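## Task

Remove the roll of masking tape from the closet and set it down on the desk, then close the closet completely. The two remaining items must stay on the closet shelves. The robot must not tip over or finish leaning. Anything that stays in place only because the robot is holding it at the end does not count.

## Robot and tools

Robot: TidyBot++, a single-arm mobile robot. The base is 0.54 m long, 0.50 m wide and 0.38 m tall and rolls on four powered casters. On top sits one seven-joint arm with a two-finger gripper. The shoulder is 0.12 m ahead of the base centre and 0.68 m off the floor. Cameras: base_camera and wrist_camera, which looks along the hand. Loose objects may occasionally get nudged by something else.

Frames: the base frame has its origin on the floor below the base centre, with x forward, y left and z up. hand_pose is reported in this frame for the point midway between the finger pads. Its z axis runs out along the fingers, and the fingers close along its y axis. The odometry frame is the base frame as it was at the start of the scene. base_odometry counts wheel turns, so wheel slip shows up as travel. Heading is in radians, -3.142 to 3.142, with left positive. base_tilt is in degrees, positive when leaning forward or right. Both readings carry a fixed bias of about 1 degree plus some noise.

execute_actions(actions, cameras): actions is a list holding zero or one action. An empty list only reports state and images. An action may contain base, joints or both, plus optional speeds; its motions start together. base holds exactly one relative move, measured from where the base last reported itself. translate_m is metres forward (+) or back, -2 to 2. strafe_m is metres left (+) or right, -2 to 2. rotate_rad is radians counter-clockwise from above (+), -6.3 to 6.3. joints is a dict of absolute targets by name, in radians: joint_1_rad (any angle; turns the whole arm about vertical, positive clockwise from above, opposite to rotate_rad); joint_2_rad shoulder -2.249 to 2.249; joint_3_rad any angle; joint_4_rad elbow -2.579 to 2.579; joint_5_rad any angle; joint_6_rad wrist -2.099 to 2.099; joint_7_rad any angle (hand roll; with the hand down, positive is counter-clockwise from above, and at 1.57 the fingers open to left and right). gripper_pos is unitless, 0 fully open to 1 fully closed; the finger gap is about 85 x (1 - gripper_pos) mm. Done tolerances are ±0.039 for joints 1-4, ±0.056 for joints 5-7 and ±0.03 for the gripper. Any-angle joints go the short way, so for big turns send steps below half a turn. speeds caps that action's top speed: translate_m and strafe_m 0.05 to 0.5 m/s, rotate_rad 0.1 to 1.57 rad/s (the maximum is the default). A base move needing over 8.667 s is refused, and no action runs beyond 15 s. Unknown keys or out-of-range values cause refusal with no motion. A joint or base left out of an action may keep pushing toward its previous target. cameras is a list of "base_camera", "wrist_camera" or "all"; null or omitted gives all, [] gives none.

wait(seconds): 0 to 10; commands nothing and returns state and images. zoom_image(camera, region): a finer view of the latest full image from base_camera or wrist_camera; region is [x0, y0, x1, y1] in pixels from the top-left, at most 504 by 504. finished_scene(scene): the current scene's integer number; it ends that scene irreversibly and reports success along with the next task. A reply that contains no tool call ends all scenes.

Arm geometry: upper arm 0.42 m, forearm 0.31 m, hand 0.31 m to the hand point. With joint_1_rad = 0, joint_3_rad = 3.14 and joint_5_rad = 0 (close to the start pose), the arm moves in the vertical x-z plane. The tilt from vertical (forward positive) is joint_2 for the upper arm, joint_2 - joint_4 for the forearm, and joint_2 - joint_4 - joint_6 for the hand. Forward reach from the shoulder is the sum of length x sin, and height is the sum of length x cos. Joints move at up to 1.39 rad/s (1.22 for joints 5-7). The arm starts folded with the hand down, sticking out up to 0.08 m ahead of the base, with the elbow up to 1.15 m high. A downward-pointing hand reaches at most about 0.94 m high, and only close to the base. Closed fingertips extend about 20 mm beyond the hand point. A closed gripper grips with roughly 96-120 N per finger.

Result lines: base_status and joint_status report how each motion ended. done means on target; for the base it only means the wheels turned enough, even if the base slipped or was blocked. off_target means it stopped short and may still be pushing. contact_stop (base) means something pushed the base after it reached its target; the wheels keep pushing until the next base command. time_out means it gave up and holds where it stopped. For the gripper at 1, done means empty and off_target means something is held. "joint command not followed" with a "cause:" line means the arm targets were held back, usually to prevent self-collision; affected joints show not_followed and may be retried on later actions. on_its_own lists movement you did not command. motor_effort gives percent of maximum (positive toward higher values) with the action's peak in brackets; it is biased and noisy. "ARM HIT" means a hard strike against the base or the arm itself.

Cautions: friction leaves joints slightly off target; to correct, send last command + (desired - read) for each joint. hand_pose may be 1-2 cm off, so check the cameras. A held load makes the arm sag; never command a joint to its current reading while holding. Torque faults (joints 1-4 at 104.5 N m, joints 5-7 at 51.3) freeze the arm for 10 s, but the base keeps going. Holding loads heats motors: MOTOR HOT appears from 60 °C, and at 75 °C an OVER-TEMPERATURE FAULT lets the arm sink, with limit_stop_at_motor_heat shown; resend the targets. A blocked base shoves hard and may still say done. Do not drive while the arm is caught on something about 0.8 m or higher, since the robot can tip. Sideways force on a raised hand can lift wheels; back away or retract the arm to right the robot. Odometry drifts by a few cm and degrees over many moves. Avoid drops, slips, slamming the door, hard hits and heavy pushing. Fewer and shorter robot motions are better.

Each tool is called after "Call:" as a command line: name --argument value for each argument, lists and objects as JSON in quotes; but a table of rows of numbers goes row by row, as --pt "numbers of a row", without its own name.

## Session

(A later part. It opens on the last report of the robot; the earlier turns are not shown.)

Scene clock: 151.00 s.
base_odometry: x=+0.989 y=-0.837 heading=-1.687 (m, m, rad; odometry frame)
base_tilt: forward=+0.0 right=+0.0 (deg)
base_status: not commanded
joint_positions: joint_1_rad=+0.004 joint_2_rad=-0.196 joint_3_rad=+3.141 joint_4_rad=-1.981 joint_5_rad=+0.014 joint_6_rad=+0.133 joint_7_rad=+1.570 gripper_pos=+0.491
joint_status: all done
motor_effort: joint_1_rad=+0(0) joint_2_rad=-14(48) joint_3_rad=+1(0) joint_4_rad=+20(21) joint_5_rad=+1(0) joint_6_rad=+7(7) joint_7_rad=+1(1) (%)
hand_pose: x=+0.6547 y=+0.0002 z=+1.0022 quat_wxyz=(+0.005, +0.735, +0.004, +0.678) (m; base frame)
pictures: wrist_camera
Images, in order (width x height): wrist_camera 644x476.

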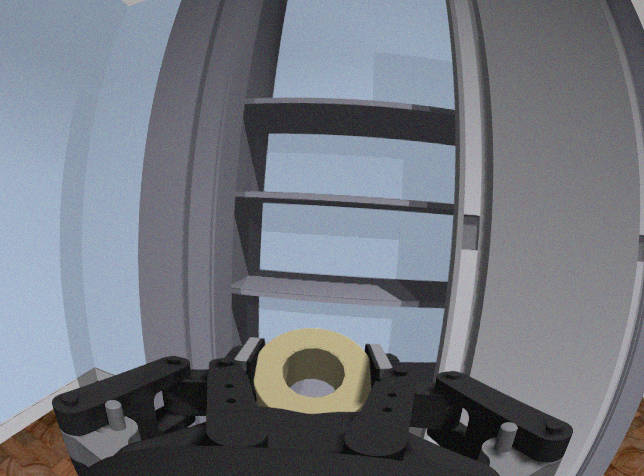

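Call:
execute_actions --actions '[{"base":{"rotate_rad":-2.8},"speeds":{"rotate_rad":1.2}}]' --cameras '["wrist_camera"]'

Call:
execute_actions --actions '[{"base":{"translate_m":1.2}}]' --cameras '["wrist_camera"]'

Scene clock: 155.43 s.
base_odometry: x=+0.989 y=-0.837 heading=+1.796 (m, m, rad; odometry frame)
base_tilt: forward=+0.0 right=+0.0 (deg)
base_status: done
joint_positions: joint_1_rad=+0.005 joint_2_rad=-0.196 joint_3_rad=+3.145 joint_4_rad=-1.981 joint_5_rad=+0.014 joint_6_rad=+0.132 joint_7_rad=+1.570 gripper_pos=+0.491
joint_status: not commanded
motor_effort: joint_1_rad=+0(2) joint_2_rad=-14(16) joint_3_rad=+1(3) joint_4_rad=+20(21) joint_5_rad=+0(0) joint_6_rad=+6(6) joint_7_rad=+1(1) (%)
hand_pose: x=+0.6546 y=-0.0026 z=+1.0019 quat_wxyz=(+0.006, +0.736, +0.002, +0.677) (m; base frame)
pictures: wrist_camera
Images, in order (width x height): wrist_camera 644x476.

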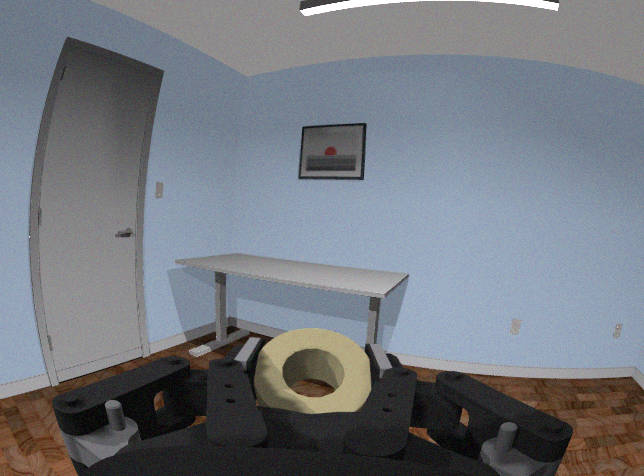

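Scene clock: 159.20 s.
base_odometry: x=+0.722 y=+0.333 heading=+1.796 (m, m, rad; odometry frame)
base_tilt: forward=+0.0 right=+0.0 (deg)
base_status: done
joint_positions: joint_1_rad=+0.005 joint_2_rad=-0.196 joint_3_rad=+3.145 joint_4_rad=-1.984 joint_5_rad=+0.014 joint_6_rad=+0.130 joint_7_rad=+1.570 gripper_pos=+0.491
joint_status: not commanded
motor_effort: joint_1_rad=+0(1) joint_2_rad=-14(17) joint_3_rad=+1(1) joint_4_rad=+21(21) joint_5_rad=+0(1) joint_6_rad=+6(6) joint_7_rad=+1(1) (%)
hand_pose: x=+0.6541 y=-0.0026 z=+0.9999 quat_wxyz=(+0.006, +0.737, +0.002, +0.676) (m; base frame)
pictures: wrist_camera
Images, in order (width x height): wrist_camera 644x476.

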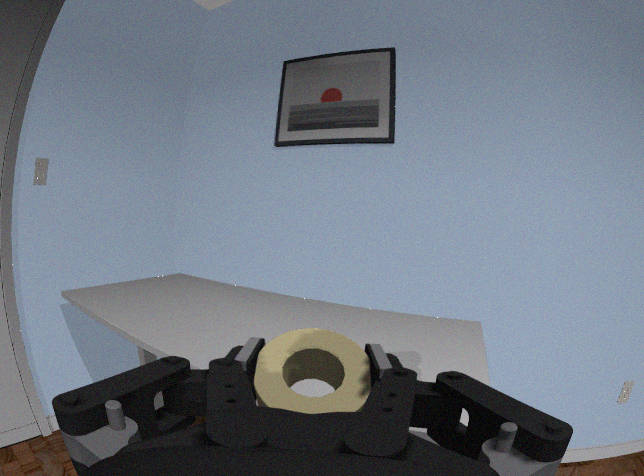

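Call:
execute_actions --actions '[{"base":{"translate_m":0.25},"joints":{"joint_2_rad":0.144,"joint_4_rad":-1.51,"joint_6_rad":-0.49}}]'

Scene clock: 162.20 s.
base_odometry: x=+0.666 y=+0.577 heading=+1.795 (m, m, rad; odometry frame)
base_tilt: forward=+0.0 right=+0.0 (deg)
base_status: done
joint_positions: joint_1_rad=+0.005 joint_2_rad=+0.148 joint_3_rad=+3.145 joint_4_rad=-1.531 joint_5_rad=+0.014 joint_6_rad=-0.458 joint_7_rad=+1.570 gripper_pos=+0.491
joint_status: all done
motor_effort: joint_1_rad=+0(0) joint_2_rad=-26(28) joint_3_rad=+0(2) joint_4_rad=+20(21) joint_5_rad=+0(1) joint_6_rad=+6(8) joint_7_rad=+1(1) (%)
hand_pose: x=+0.7562 y=-0.0056 z=+0.8970 quat_wxyz=(+0.008, +0.877, +0.000, +0.481) (m; base frame)
pictures: base_camera, wrist_camera
Images, in order (width x height): base_camera 644x364, wrist_camera 644x476.

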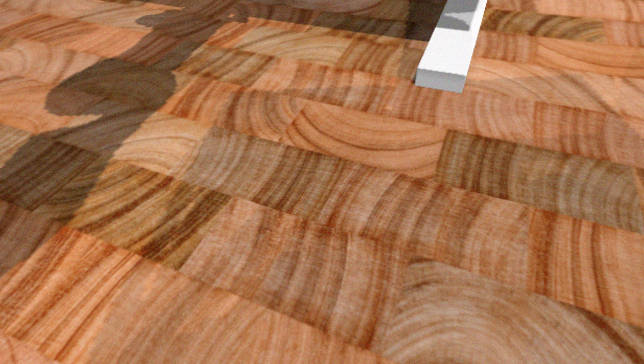

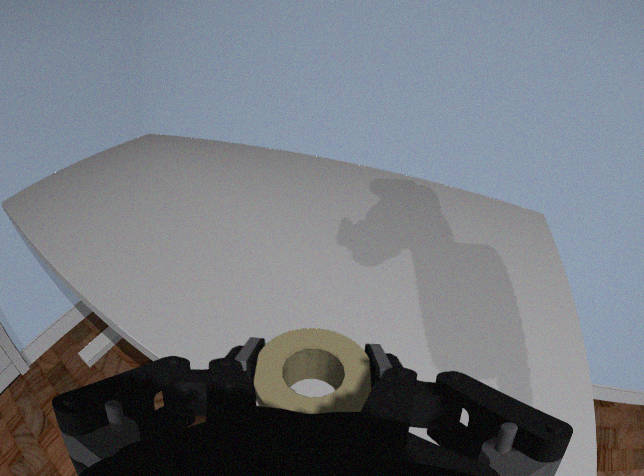

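Call:
execute_actions --actions '[{"base":{"translate_m":0.15}}]' --cameras '[]'

Call:
execute_actions --actions '[{"joints":{"joint_2_rad":0.22,"joint_4_rad":-1.75,"joint_6_rad":-0.15}}]' --cameras '["wrist_camera"]'

Scene clock: 165.13 s.
base_odometry: x=+0.633 y=+0.724 heading=+1.795 (m, m, rad; odometry frame)
base_tilt: forward=+0.0 right=+0.0 (deg)
base_status: done
joint_positions: joint_1_rad=+0.005 joint_2_rad=+0.151 joint_3_rad=+3.145 joint_4_rad=-1.528 joint_5_rad=+0.014 joint_6_rad=-0.460 joint_7_rad=+1.570 gripper_pos=+0.491
joint_status: not commanded
motor_effort: joint_1_rad=+0(1) joint_2_rad=-26(29) joint_3_rad=+1(1) joint_4_rad=+20(21) joint_5_rad=+1(1) joint_6_rad=+6(7) joint_7_rad=+0(1) (%)
hand_pose: x=+0.7571 y=-0.0056 z=+0.8964 quat_wxyz=(+0.008, +0.877, +0.000, +0.480) (m; base frame)
pictures: none
No camera images: the call's "cameras" was empty. Leave "cameras" out to get every camera's image.

Scene clock: 166.40 s.
base_odometry: x=+0.633 y=+0.724 heading=+1.795 (m, m, rad; odometry frame)
base_tilt: forward=+0.0 right=+0.0 (deg)
base_status: not commanded
joint_positions: joint_1_rad=+0.005 joint_2_rad=+0.222 joint_3_rad=+3.145 joint_4_rad=-1.739 joint_5_rad=+0.014 joint_6_rad=-0.185 joint_7_rad=+1.570 gripper_pos=+0.491
joint_status: all done
motor_effort: joint_1_rad=+0(0) joint_2_rad=-27(29) joint_3_rad=+0(0) joint_4_rad=+19(20) joint_5_rad=+0(0) joint_6_rad=+6(5) joint_7_rad=+1(1) (%)
hand_pose: x=+0.7637 y=-0.0045 z=+0.8034 quat_wxyz=(+0.006, +0.879, +0.002, +0.478) (m; base frame)
pictures: wrist_camera
Images, in order (width x height): wrist_camera 644x476.

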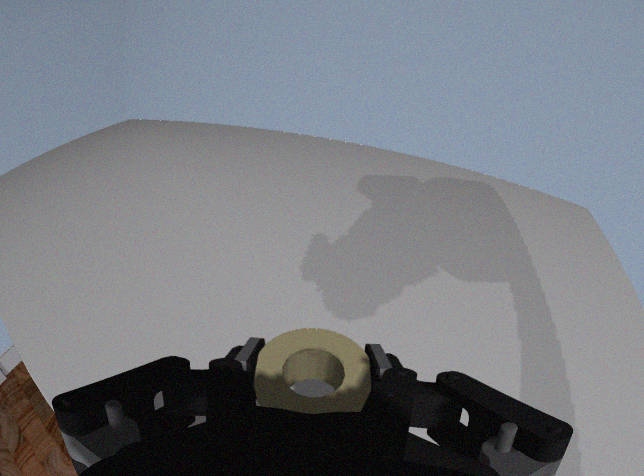

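Call:
execute_actions --actions '[{"joints":{"joint_2_rad":0.27,"joint_4_rad":-1.78,"joint_6_rad":-0.07}}]' --cameras '["wrist_camera"]'

Scene clock: 167.80 s.
base_odometry: x=+0.633 y=+0.724 heading=+1.795 (m, m, rad; odometry frame)
base_tilt: forward=+0.0 right=+0.0 (deg)
base_status: not commanded
joint_positions: joint_1_rad=+0.005 joint_2_rad=+0.269 joint_3_rad=+3.145 joint_4_rad=-1.763 joint_5_rad=+0.014 joint_6_rad=-0.101 joint_7_rad=+1.570 gripper_pos=+0.491
joint_status: all done
motor_effort: joint_1_rad=+0(0) joint_2_rad=-28(28) joint_3_rad=+0(0) joint_4_rad=+18(20) joint_5_rad=+1(0) joint_6_rad=+5(5) joint_7_rad=+1(0) (%)
hand_pose: x=+0.7755 y=-0.0042 z=+0.7814 quat_wxyz=(+0.006, +0.876, +0.002, +0.483) (m; base frame)
pictures: wrist_camera
Images, in order (width x height): wrist_camera 644x476.

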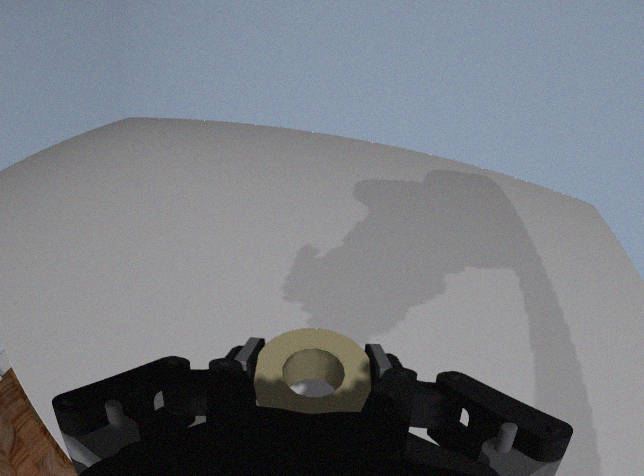

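Call:
execute_actions --actions '[{"joints":{"joint_2_rad":0.32,"joint_6_rad":-0.04}}]' --cameras '["wrist_camera"]'

Scene clock: 169.00 s.
base_odometry: x=+0.633 y=+0.724 heading=+1.795 (m, m, rad; odometry frame)
base_tilt: forward=+0.0 right=+0.0 (deg)
base_status: not commanded
joint_positions: joint_1_rad=+0.005 joint_2_rad=+0.318 joint_3_rad=+3.145 joint_4_rad=-1.765 joint_5_rad=+0.014 joint_6_rad=-0.074 joint_7_rad=+1.570 gripper_pos=+0.491
joint_status: all done
motor_effort: joint_1_rad=+0(0) joint_2_rad=-30(31) joint_3_rad=+0(0) joint_4_rad=+19(18) joint_5_rad=+1(1) joint_6_rad=+5(5) joint_7_rad=+1(1) (%)
hand_pose: x=+0.7839 y=-0.0042 z=+0.7548 quat_wxyz=(+0.006, +0.881, +0.002, +0.472) (m; base frame)
pictures: wrist_camera
Images, in order (width x height): wrist_camera 644x476.

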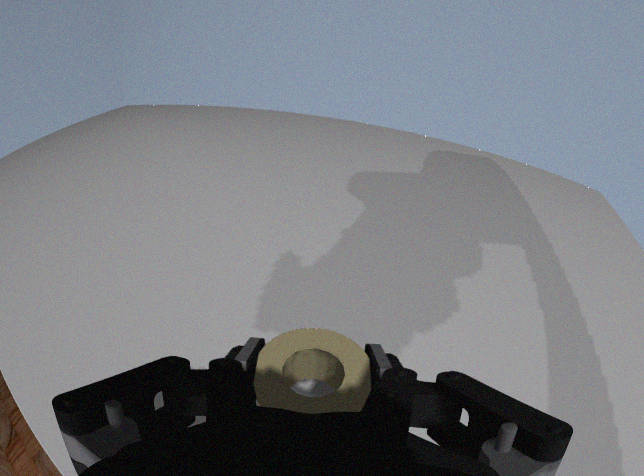

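Call:
execute_actions --actions '[{"joints":{"joint_2_rad":0.37,"joint_6_rad":0.01}}]' --cameras '["wrist_camera"]'

Scene clock: 170.73 s.
base_odometry: x=+0.633 y=+0.724 heading=+1.795 (m, m, rad; odometry frame)
base_tilt: forward=+0.0 right=+0.0 (deg)
base_status: not commanded
joint_positions: joint_1_rad=+0.005 joint_2_rad=+0.363 joint_3_rad=+3.145 joint_4_rad=-1.765 joint_5_rad=+0.014 joint_6_rad=-0.018 joint_7_rad=+1.570 gripper_pos=+0.491
joint_status: all done
motor_effort: joint_1_rad=+0(0) joint_2_rad=-31(32) joint_3_rad=+0(0) joint_4_rad=+18(19) joint_5_rad=+1(1) joint_6_rad=+5(7) joint_7_rad=+2(1) (%)
hand_pose: x=+0.7964 y=-0.0040 z=+0.7391 quat_wxyz=(+0.006, +0.879, +0.003, +0.477) (m; base frame)
pictures: wrist_camera
Images, in order (width x height): wrist_camera 644x476.

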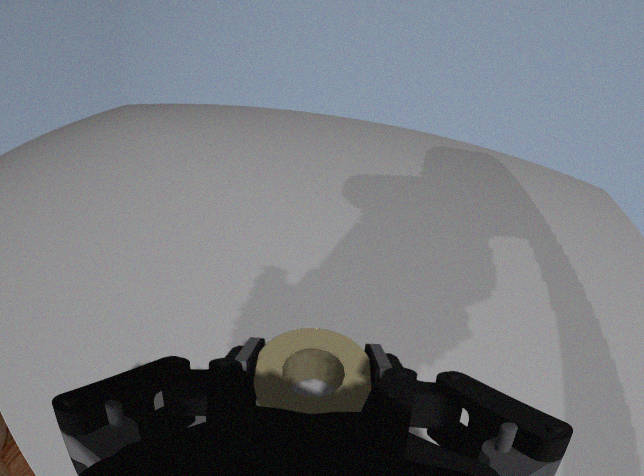

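Call:
execute_actions --actions '[{"joints":{"joint_2_rad":0.41}}]' --cameras '["wrist_camera"]'

Scene clock: 172.70 s.
base_odometry: x=+0.633 y=+0.724 heading=+1.795 (m, m, rad; odometry frame)
base_tilt: forward=+0.0 right=+0.0 (deg)
base_status: not commanded
joint_positions: joint_1_rad=+0.005 joint_2_rad=+0.369 joint_3_rad=+3.145 joint_4_rad=-1.765 joint_5_rad=+0.014 joint_6_rad=-0.007 joint_7_rad=+1.570 gripper_pos=+0.491
joint_status: joint_2_rad off_target (ended at +0.369, target +0.410)
motor_effort: joint_1_rad=+0(0) joint_2_rad=-25(30) joint_3_rad=+0(0) joint_4_rad=+13(18) joint_5_rad=+0(1) joint_6_rad=+3(6) joint_7_rad=+2(1) (%)
hand_pose: x=+0.7985 y=-0.0040 z=+0.7385 quat_wxyz=(+0.006, +0.877, +0.003, +0.480) (m; base frame)
pictures: wrist_camera
Images, in order (width x height): wrist_camera 644x476.

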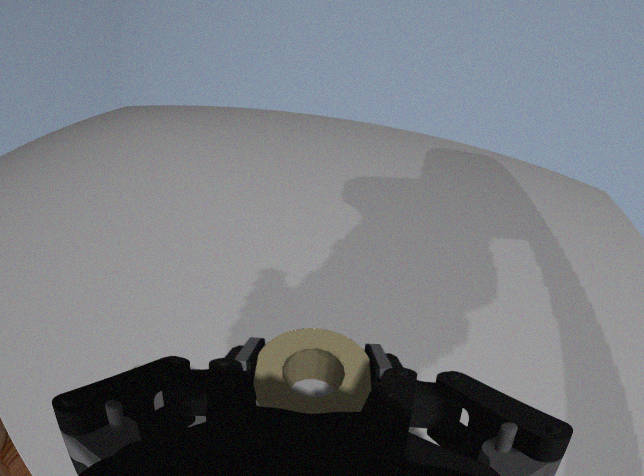

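Contact. Release and lift.

Call:
execute_actions --actions '[{"joints":{"joint_2_rad":0.365,"gripper_pos":0}}]' --cameras '[]'

Call:
execute_actions --actions '[{"joints":{"joint_2_rad":0.1}}]' --cameras '["wrist_camera"]'

Scene clock: 174.40 s.
base_odometry: x=+0.633 y=+0.724 heading=+1.795 (m, m, rad; odometry frame)
base_tilt: forward=+0.0 right=+0.0 (deg)
base_status: not commanded
joint_positions: joint_1_rad=+0.005 joint_2_rad=+0.367 joint_3_rad=+3.145 joint_4_rad=-1.766 joint_5_rad=+0.014 joint_6_rad=-0.007 joint_7_rad=+1.570 gripper_pos=+0.000
joint_status: all done
motor_effort: joint_1_rad=+0(0) joint_2_rad=-30(31) joint_3_rad=+0(1) joint_4_rad=+19(17) joint_5_rad=+0(0) joint_6_rad=+6(6) joint_7_rad=+1(2) (%)
hand_pose: x=+0.7982 y=-0.0040 z=+0.7389 quat_wxyz=(+0.006, +0.877, +0.003, +0.480) (m; base frame)
pictures: none
No camera images: the call's "cameras" was empty. Leave "cameras" out to get every camera's image.

Scene clock: 175.93 s.
base_odometry: x=+0.633 y=+0.724 heading=+1.795 (m, m, rad; odometry frame)
base_tilt: forward=+0.0 right=+0.0 (deg)
base_status: not commanded
joint_positions: joint_1_rad=+0.005 joint_2_rad=+0.096 joint_3_rad=+3.145 joint_4_rad=-1.766 joint_5_rad=+0.014 joint_6_rad=-0.007 joint_7_rad=+1.570 gripper_pos=+0.000
joint_status: all done
motor_effort: joint_1_rad=+0(0) joint_2_rad=-24(32) joint_3_rad=+0(1) joint_4_rad=+20(20) joint_5_rad=+1(1) joint_6_rad=+6(7) joint_7_rad=+1(1) (%)
hand_pose: x=+0.7581 y=-0.0037 z=+0.9186 quat_wxyz=(+0.006, +0.804, +0.002, +0.594) (m; base frame)
pictures: wrist_camera
Images, in order (width x height): wrist_camera 644x476.

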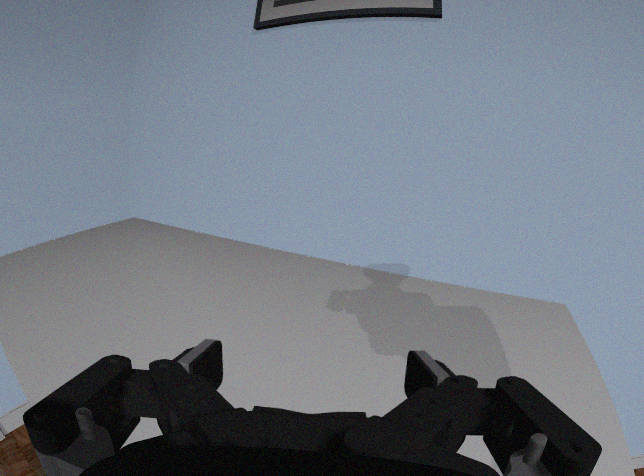

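Call:
execute_actions --actions '[{"base":{"translate_m":-0.35},"joints":{"joint_2_rad":-0.214,"joint_4_rad":-1.85,"joint_6_rad":-0.5,"gripper_pos":1}}]' --cameras '["wrist_camera"]'

Call:
execute_actions --actions '[{"base":{"rotate_rad":2.8},"joints":{"joint_6_rad":0.07}}]' --cameras '[]'

Call:
execute_actions --actions '[{"base":{"translate_m":1.4}}]'

Scene clock: 179.47 s.
base_odometry: x=+0.711 y=+0.382 heading=+1.794 (m, m, rad; odometry frame)
base_tilt: forward=+0.0 right=+0.0 (deg)
base_status: done
joint_positions: joint_1_rad=+0.005 joint_2_rad=-0.213 joint_3_rad=+3.145 joint_4_rad=-1.833 joint_5_rad=+0.014 joint_6_rad=-0.470 joint_7_rad=+1.570 gripper_pos=+0.999
joint_status: all done
motor_effort: joint_1_rad=+0(2) joint_2_rad=-13(27) joint_3_rad=+0(3) joint_4_rad=+20(21) joint_5_rad=+1(1) joint_6_rad=+6(6) joint_7_rad=+1(1) (%)
hand_pose: x=+0.6143 y=-0.0047 z=+0.9235 quat_wxyz=(+0.007, +0.865, +0.000, +0.502) (m; base frame)
pictures: wrist_camera
Images, in order (width x height): wrist_camera 644x476.

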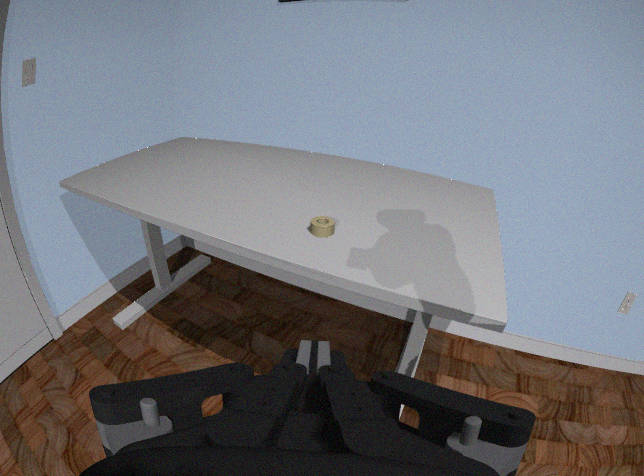

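Scene clock: 182.53 s.
base_odometry: x=+0.711 y=+0.382 heading=-1.689 (m, m, rad; odometry frame)
base_tilt: forward=+0.0 right=+0.0 (deg)
base_status: done
joint_positions: joint_1_rad=+0.004 joint_2_rad=-0.209 joint_3_rad=+3.144 joint_4_rad=-1.840 joint_5_rad=+0.014 joint_6_rad=+0.059 joint_7_rad=+1.570 gripper_pos=+0.999
joint_status: all done
motor_effort: joint_1_rad=+0(2) joint_2_rad=-13(16) joint_3_rad=+1(3) joint_4_rad=+21(21) joint_5_rad=+0(0) joint_6_rad=+7(6) joint_7_rad=+1(1) (%)
hand_pose: x=+0.6567 y=-0.0020 z=+1.0746 quat_wxyz=(+0.006, +0.707, +0.003, +0.707) (m; base frame)
pictures: none
No camera images: the call's "cameras" was empty. Leave "cameras" out to get every camera's image.

Scene clock: 186.70 s.
base_odometry: x=+0.547 y=-1.008 heading=-1.688 (m, m, rad; odometry frame)
base_tilt: forward=+0.0 right=+0.0 (deg)
base_status: done
joint_positions: joint_1_rad=+0.004 joint_2_rad=-0.211 joint_3_rad=+3.144 joint_4_rad=-1.840 joint_5_rad=+0.014 joint_6_rad=+0.059 joint_7_rad=+1.570 gripper_pos=+0.999
joint_status: not commanded
motor_effort: joint_1_rad=+0(0) joint_2_rad=-13(17) joint_3_rad=+1(1) joint_4_rad=+21(22) joint_5_rad=+0(0) joint_6_rad=+7(7) joint_7_rad=+1(1) (%)
hand_pose: x=+0.6560 y=-0.0020 z=+1.0756 quat_wxyz=(+0.006, +0.707, +0.003, +0.708) (m; base frame)
pictures: base_camera, wrist_camera
Images, in order (width x height): base_camera 644x364, wrist_camera 644x476.

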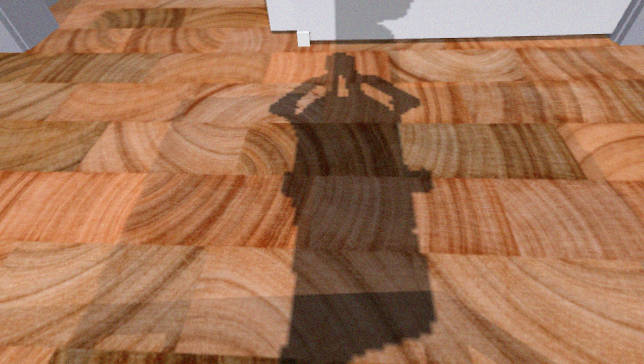

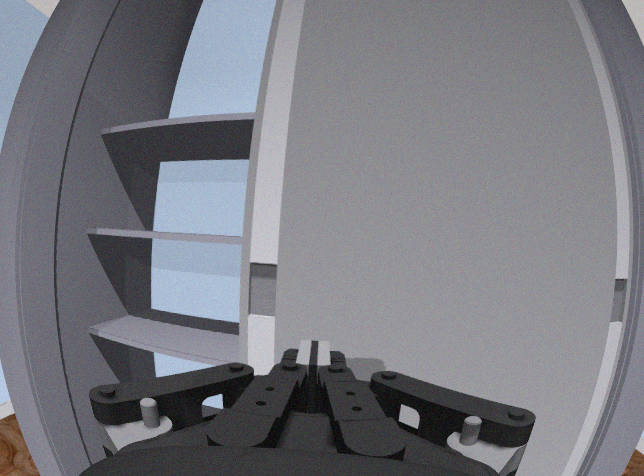

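Call:
execute_actions --actions '[{"base":{"rotate_rad":-0.025}}]' --cameras '[]'

Call:
execute_actions --actions '[{"base":{"strafe_m":0.11}}]' --cameras '[]'

Call:
execute_actions --actions '[{"base":{"translate_m":0.2}}]'

Scene clock: 188.70 s.
base_odometry: x=+0.547 y=-1.008 heading=-1.713 (m, m, rad; odometry frame)
base_tilt: forward=+0.0 right=+0.0 (deg)
base_status: done
joint_positions: joint_1_rad=+0.006 joint_2_rad=-0.211 joint_3_rad=+3.146 joint_4_rad=-1.840 joint_5_rad=+0.014 joint_6_rad=+0.059 joint_7_rad=+1.570 gripper_pos=+0.999
joint_status: not commanded
motor_effort: joint_1_rad=+0(2) joint_2_rad=-14(14) joint_3_rad=+1(3) joint_4_rad=+20(21) joint_5_rad=+0(0) joint_6_rad=+7(6) joint_7_rad=+1(1) (%)
hand_pose: x=+0.6560 y=-0.0039 z=+1.0756 quat_wxyz=(+0.008, +0.707, +0.001, +0.708) (m; base frame)
pictures: none
No camera images: the call's "cameras" was empty. Leave "cameras" out to get every camera's image.

Scene clock: 190.00 s.
base_odometry: x=+0.656 y=-1.024 heading=-1.713 (m, m, rad; odometry frame)
base_tilt: forward=+0.0 right=+0.0 (deg)
base_status: done
joint_positions: joint_1_rad=+0.004 joint_2_rad=-0.211 joint_3_rad=+3.142 joint_4_rad=-1.840 joint_5_rad=+0.014 joint_6_rad=+0.059 joint_7_rad=+1.570 gripper_pos=+0.999
joint_status: not commanded
motor_effort: joint_1_rad=+1(2) joint_2_rad=-14(14) joint_3_rad=+1(3) joint_4_rad=+20(21) joint_5_rad=+1(0) joint_6_rad=+6(6) joint_7_rad=+1(1) (%)
hand_pose: x=+0.6559 y=-0.0007 z=+1.0755 quat_wxyz=(+0.006, +0.707, +0.003, +0.708) (m; base frame)
pictures: none
No camera images: the call's "cameras" was empty. Leave "cameras" out to get every camera's image.

Scene clock: 191.73 s.
base_odometry: x=+0.628 y=-1.222 heading=-1.713 (m, m, rad; odometry frame)
base_tilt: forward=+0.0 right=+0.0 (deg)
base_status: done
joint_positions: joint_1_rad=+0.004 joint_2_rad=-0.208 joint_3_rad=+3.142 joint_4_rad=-1.840 joint_5_rad=+0.014 joint_6_rad=+0.059 joint_7_rad=+1.570 gripper_pos=+0.999
joint_status: not commanded
motor_effort: joint_1_rad=+0(0) joint_2_rad=-13(17) joint_3_rad=+1(2) joint_4_rad=+20(22) joint_5_rad=+0(1) joint_6_rad=+7(7) joint_7_rad=+1(1) (%)
hand_pose: x=+0.6572 y=-0.0007 z=+1.0738 quat_wxyz=(+0.006, +0.708, +0.003, +0.706) (m; base frame)
pictures: base_camera, wrist_camera
Images, in order (width x height): base_camera 644x364, wrist_camera 644x476.

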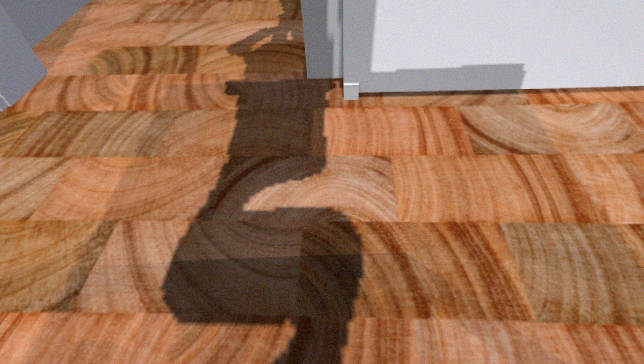

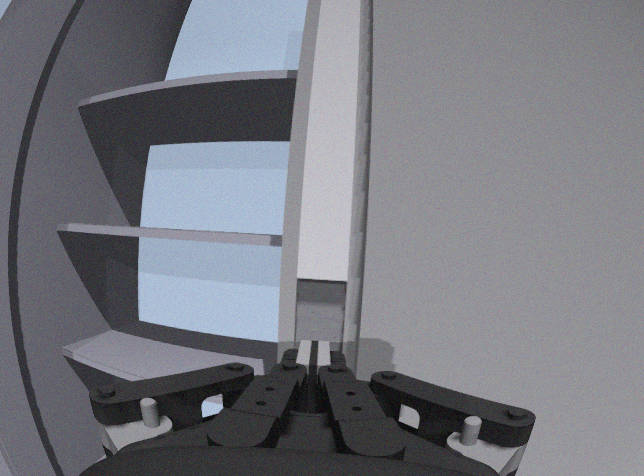

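Call:
execute_actions --actions '[{"base":{"translate_m":0.08},"speeds":{"translate_m":0.1},"joints":{"joint_7_rad":0.0,"joint_6_rad":0.02}}]' --cameras '["wrist_camera"]'

Scene clock: 194.27 s.
base_odometry: x=+0.617 y=-1.302 heading=-1.713 (m, m, rad; odometry frame)
base_tilt: forward=+0.0 right=+0.0 (deg)
base_status: done
joint_positions: joint_1_rad=+0.004 joint_2_rad=-0.212 joint_3_rad=+3.142 joint_4_rad=-1.840 joint_5_rad=+0.014 joint_6_rad=+0.054 joint_7_rad=+0.000 gripper_pos=+0.999
joint_status: all done
motor_effort: joint_1_rad=+0(0) joint_2_rad=-13(17) joint_3_rad=+0(1) joint_4_rad=+20(21) joint_5_rad=+1(1) joint_6_rad=+7(7) joint_7_rad=+1(0) (%)
hand_pose: x=+0.6558 y=-0.0007 z=+1.0740 quat_wxyz=(-0.495, +0.503, -0.498, +0.503) (m; base frame)
pictures: wrist_camera
Images, in order (width x height): wrist_camera 644x476.

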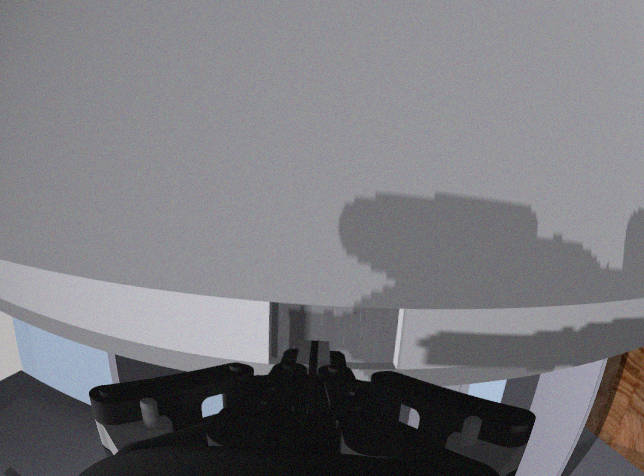

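Call:
execute_actions --actions '[{"base":{"translate_m":0.06},"speeds":{"translate_m":0.06}}]' --cameras '["wrist_camera"]'

Scene clock: 196.17 s.
base_odometry: x=+0.608 y=-1.361 heading=-1.712 (m, m, rad; odometry frame)
base_tilt: forward=+0.0 right=+0.0 (deg)
base_status: done
joint_positions: joint_1_rad=+0.004 joint_2_rad=-0.243 joint_3_rad=+3.142 joint_4_rad=-1.853 joint_5_rad=+0.014 joint_6_rad=+0.037 joint_7_rad=+0.000 gripper_pos=+0.999
joint_status: not commanded
motor_effort: joint_1_rad=+1(1) joint_2_rad=-7(14) joint_3_rad=+2(1) joint_4_rad=+21(24) joint_5_rad=+1(1) joint_6_rad=+8(9) joint_7_rad=+1(1) (%)
hand_pose: x=+0.6433 y=-0.0007 z=+1.0771 quat_wxyz=(-0.495, +0.503, -0.498, +0.504) (m; base frame)
pictures: wrist_camera
Images, in order (width x height): wrist_camera 644x476.

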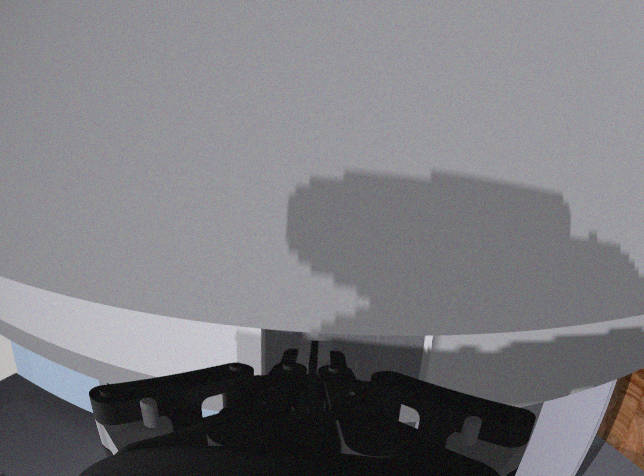

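Call:
execute_actions --actions '[{"base":{"strafe_m":0.22},"speeds":{"strafe_m":0.08},"joints":{"joint_1_rad":-0.03,"joint_3_rad":3.11}}]'

Scene clock: 200.23 s.
base_odometry: x=+0.826 y=-1.392 heading=-1.712 (m, m, rad; odometry frame)
base_tilt: forward=+0.0 right=+0.0 (deg)
base_status: done
joint_positions: joint_1_rad=-0.011 joint_2_rad=-0.228 joint_3_rad=+3.133 joint_4_rad=-1.852 joint_5_rad=+0.014 joint_6_rad=+0.037 joint_7_rad=+0.000 gripper_pos=+0.999
joint_status: all done
motor_effort: joint_1_rad=-1(9) joint_2_rad=-13(13) joint_3_rad=-1(10) joint_4_rad=+20(22) joint_5_rad=+1(1) joint_6_rad=+7(7) joint_7_rad=+1(1) (%)
hand_pose: x=+0.6489 y=+0.0129 z=+1.0696 quat_wxyz=(-0.497, +0.513, -0.495, +0.495) (m; base frame)
pictures: base_camera, wrist_camera
Images, in order (width x height): base_camera 644x364, wrist_camera 644x476.

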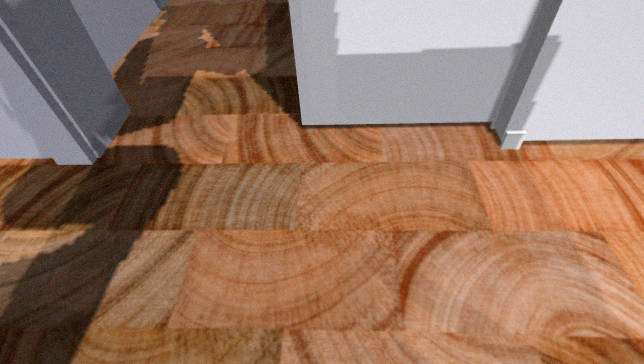

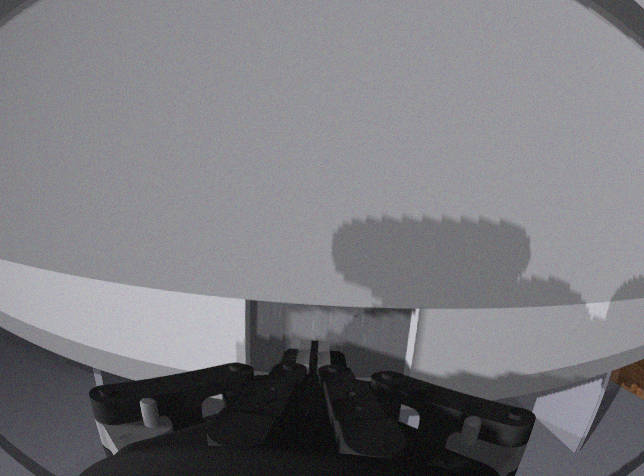

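Call:
execute_actions --actions '[{"base":{"translate_m":0.013},"speeds":{"translate_m":0.06}}]' --cameras '[]'

Call:
execute_actions --actions '[{"base":{"strafe_m":0.22},"speeds":{"strafe_m":0.08}}]'

Scene clock: 201.60 s.
base_odometry: x=+0.824 y=-1.405 heading=-1.712 (m, m, rad; odometry frame)
base_tilt: forward=+0.0 right=+0.0 (deg)
base_status: done
joint_positions: joint_1_rad=-0.011 joint_2_rad=-0.245 joint_3_rad=+3.132 joint_4_rad=-1.862 joint_5_rad=+0.014 joint_6_rad=+0.033 joint_7_rad=+0.000 gripper_pos=+0.999
joint_status: not commanded
motor_effort: joint_1_rad=-3(5) joint_2_rad=-7(13) joint_3_rad=-3(5) joint_4_rad=+23(25) joint_5_rad=+1(1) joint_6_rad=+8(10) joint_7_rad=+2(1) (%)
hand_pose: x=+0.6420 y=+0.0132 z=+1.0714 quat_wxyz=(-0.498, +0.513, -0.494, +0.495) (m; base frame)
pictures: none
No camera images: the call's "cameras" was empty. Leave "cameras" out to get every camera's image.

Scene clock: 204.97 s.
base_odometry: x=+1.042 y=-1.436 heading=-1.712 (m, m, rad; odometry frame)
base_tilt: forward=+0.0 right=+0.0 (deg)
base_status: done
joint_positions: joint_1_rad=-0.013 joint_2_rad=-0.228 joint_3_rad=+3.131 joint_4_rad=-1.858 joint_5_rad=+0.014 joint_6_rad=+0.032 joint_7_rad=+0.000 gripper_pos=+0.999
joint_status: not commanded
motor_effort: joint_1_rad=-2(8) joint_2_rad=-13(13) joint_3_rad=-1(8) joint_4_rad=+20(24) joint_5_rad=+1(1) joint_6_rad=+7(10) joint_7_rad=+1(1) (%)
hand_pose: x=+0.6484 y=+0.0145 z=+1.0647 quat_wxyz=(-0.495, +0.516, -0.497, +0.491) (m; base frame)
pictures: base_camera, wrist_camera
Images, in order (width x height): base_camera 644x364, wrist_camera 644x476.

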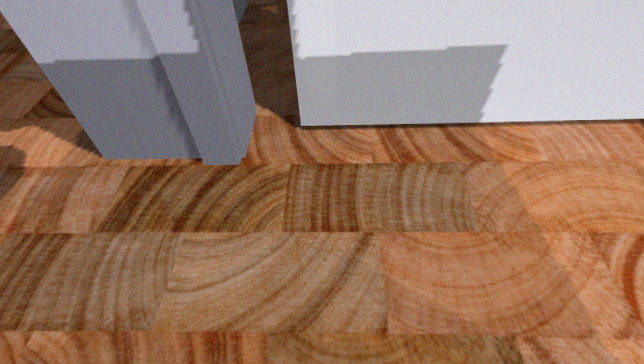

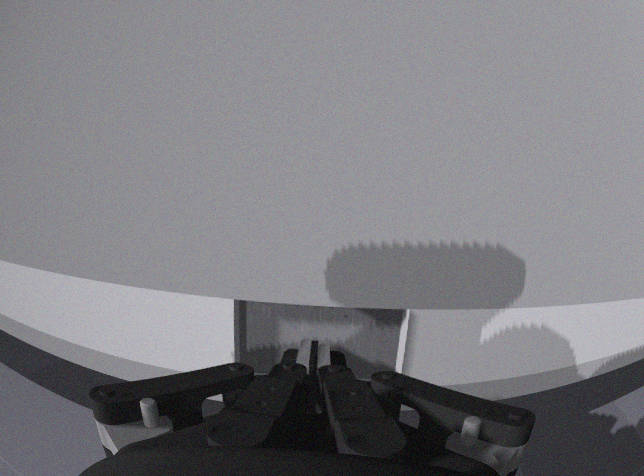

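Call:
execute_actions --actions '[{"base":{"translate_m":0.013},"speeds":{"translate_m":0.06}}]' --cameras '[]'

Call:
execute_actions --actions '[{"base":{"strafe_m":0.1},"speeds":{"strafe_m":0.05}}]'

Scene clock: 206.20 s.
base_odometry: x=+1.040 y=-1.449 heading=-1.712 (m, m, rad; odometry frame)
base_tilt: forward=+0.0 right=+0.0 (deg)
base_status: done
joint_positions: joint_1_rad=-0.012 joint_2_rad=-0.250 joint_3_rad=+3.130 joint_4_rad=-1.872 joint_5_rad=+0.014 joint_6_rad=+0.027 joint_7_rad=+0.000 gripper_pos=+0.999
joint_status: not commanded
motor_effort: joint_1_rad=-4(5) joint_2_rad=-6(12) joint_3_rad=-4(5) joint_4_rad=+24(27) joint_5_rad=+1(1) joint_6_rad=+9(11) joint_7_rad=+1(2) (%)
hand_pose: x=+0.6398 y=+0.0146 z=+1.0658 quat_wxyz=(-0.496, +0.516, -0.496, +0.492) (m; base frame)
pictures: none
No camera images: the call's "cameras" was empty. Leave "cameras" out to get every camera's image.

Scene clock: 208.70 s.
base_odometry: x=+1.139 y=-1.463 heading=-1.713 (m, m, rad; odometry frame)
base_tilt: forward=+0.0 right=+0.0 (deg)
base_status: done
joint_positions: joint_1_rad=+0.002 joint_2_rad=-0.242 joint_3_rad=+3.147 joint_4_rad=-1.865 joint_5_rad=+0.014 joint_6_rad=+0.026 joint_7_rad=+0.000 gripper_pos=+0.999
joint_status: not commanded
motor_effort: joint_1_rad=-6(9) joint_2_rad=-9(10) joint_3_rad=-7(10) joint_4_rad=+20(27) joint_5_rad=+1(1) joint_6_rad=+6(10) joint_7_rad=+2(1) (%)
hand_pose: x=+0.6432 y=-0.0027 z=+1.0657 quat_wxyz=(-0.489, +0.508, -0.505, +0.498) (m; base frame)
pictures: base_camera, wrist_camera
Images, in order (width x height): base_camera 644x364, wrist_camera 644x476.

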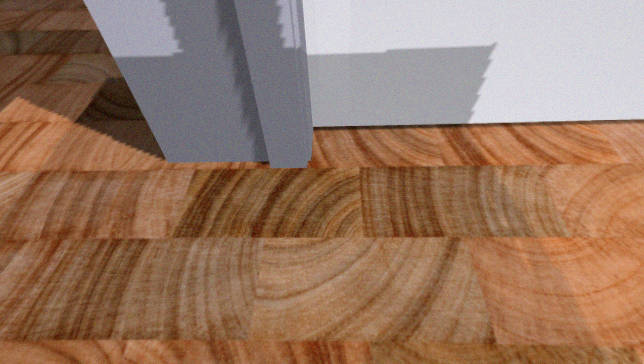

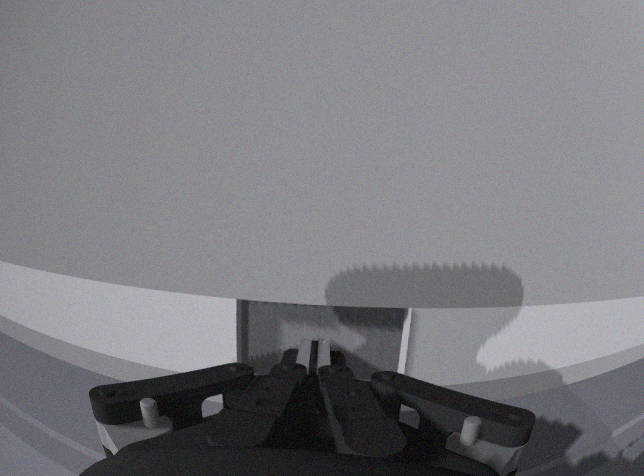

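Push a bit more to confirm the stop.

Call:
execute_actions --actions '[{"base":{"strafe_m":0.03},"speeds":{"strafe_m":0.05}}]' --cameras '[]'

Scene clock: 212.37 s.
base_odometry: x=+1.169 y=-1.468 heading=-1.713 (m, m, rad; odometry frame)
base_tilt: forward=+0.0 right=+0.0 (deg)
base_status: done
joint_positions: joint_1_rad=+0.025 joint_2_rad=-0.241 joint_3_rad=+3.174 joint_4_rad=-1.865 joint_5_rad=+0.014 joint_6_rad=+0.026 joint_7_rad=+0.000 gripper_pos=+0.999
joint_status: not commanded
motor_effort: joint_1_rad=-11(13) joint_2_rad=-10(10) joint_3_rad=-14(15) joint_4_rad=+19(21) joint_5_rad=+1(1) joint_6_rad=+6(7) joint_7_rad=+1(1) (%)
hand_pose: x=+0.6431 y=-0.0315 z=+1.0656 quat_wxyz=(-0.478, +0.494, -0.519, +0.508) (m; base frame)
pictures: none
No camera images: the call's "cameras" was empty. Leave "cameras" out to get every camera's image.

Call:
execute_actions --actions '[{"base":{"strafe_m":-0.035},"joints":{"joint_1_rad":0,"joint_3_rad":3.14}}]' --cameras '[]'

Call:
execute_actions --actions '[{"base":{"translate_m":-0.35}}]' --cameras '[]'

Call:
execute_actions --actions '[{"base":{"strafe_m":-0.55},"joints":{"joint_7_rad":1.57}}]'

Scene clock: 214.37 s.
base_odometry: x=+1.134 y=-1.462 heading=-1.712 (m, m, rad; odometry frame)
base_tilt: forward=-0.1 right=+0.0 (deg)
base_status: done
joint_positions: joint_1_rad=+0.000 joint_2_rad=-0.242 joint_3_rad=+3.141 joint_4_rad=-1.865 joint_5_rad=+0.014 joint_6_rad=+0.026 joint_7_rad=+0.000 gripper_pos=+0.999
joint_status: all done
motor_effort: joint_1_rad=-1(11) joint_2_rad=-8(10) joint_3_rad=-1(12) joint_4_rad=+22(24) joint_5_rad=+1(1) joint_6_rad=+8(10) joint_7_rad=+2(1) (%)
hand_pose: x=+0.6433 y=+0.0016 z=+1.0656 quat_wxyz=(-0.490, +0.510, -0.503, +0.497) (m; base frame)
pictures: none
No camera images: the call's "cameras" was empty. Leave "cameras" out to get every camera's image.

Scene clock: 216.40 s.
base_odometry: x=+1.184 y=-1.116 heading=-1.713 (m, m, rad; odometry frame)
base_tilt: forward=+0.0 right=+0.0 (deg)
base_status: done
joint_positions: joint_1_rad=+0.000 joint_2_rad=-0.218 joint_3_rad=+3.141 joint_4_rad=-1.861 joint_5_rad=+0.014 joint_6_rad=+0.026 joint_7_rad=+0.000 gripper_pos=+0.999
joint_status: not commanded
motor_effort: joint_1_rad=+0(1) joint_2_rad=-14(17) joint_3_rad=+0(2) joint_4_rad=+20(21) joint_5_rad=+1(1) joint_6_rad=+6(7) joint_7_rad=+1(1) (%)
hand_pose: x=+0.6523 y=+0.0013 z=+1.0559 quat_wxyz=(-0.485, +0.515, -0.508, +0.492) (m; base frame)
pictures: none
No camera images: the call's "cameras" was empty. Leave "cameras" out to get every camera's image.

Scene clock: 218.87 s.
base_odometry: x=+0.639 y=-1.038 heading=-1.713 (m, m, rad; odometry frame)
base_tilt: forward=+0.0 right=+0.0 (deg)
base_status: done
joint_positions: joint_1_rad=+0.001 joint_2_rad=-0.218 joint_3_rad=+3.142 joint_4_rad=-1.861 joint_5_rad=+0.014 joint_6_rad=+0.026 joint_7_rad=+1.570 gripper_pos=+0.999
joint_status: all done
motor_effort: joint_1_rad=+0(2) joint_2_rad=-13(14) joint_3_rad=+1(3) joint_4_rad=+20(20) joint_5_rad=+1(1) joint_6_rad=+7(6) joint_7_rad=+1(2) (%)
hand_pose: x=+0.6524 y=+0.0006 z=+1.0559 quat_wxyz=(+0.005, +0.723, +0.004, +0.691) (m; base frame)
pictures: base_camera, wrist_camera
Images, in order (width x height): base_camera 644x364, wrist_camera 644x476.

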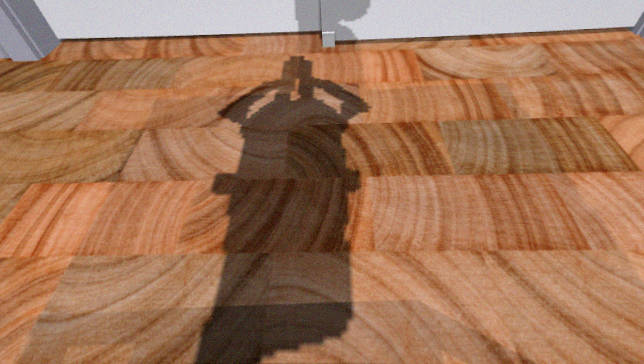

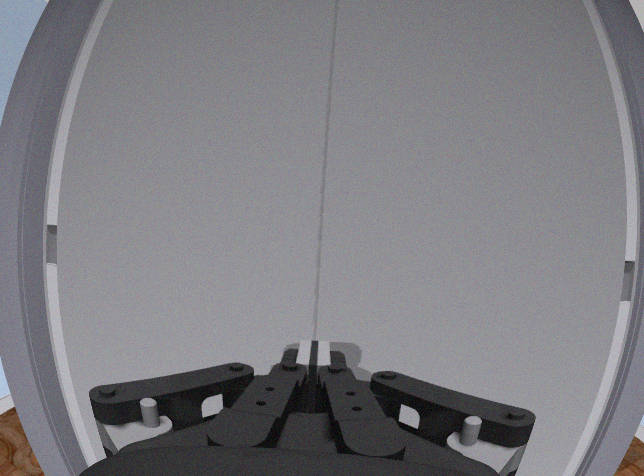

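Call:
finished_scene --scene 1

The scene is finished: the task was done.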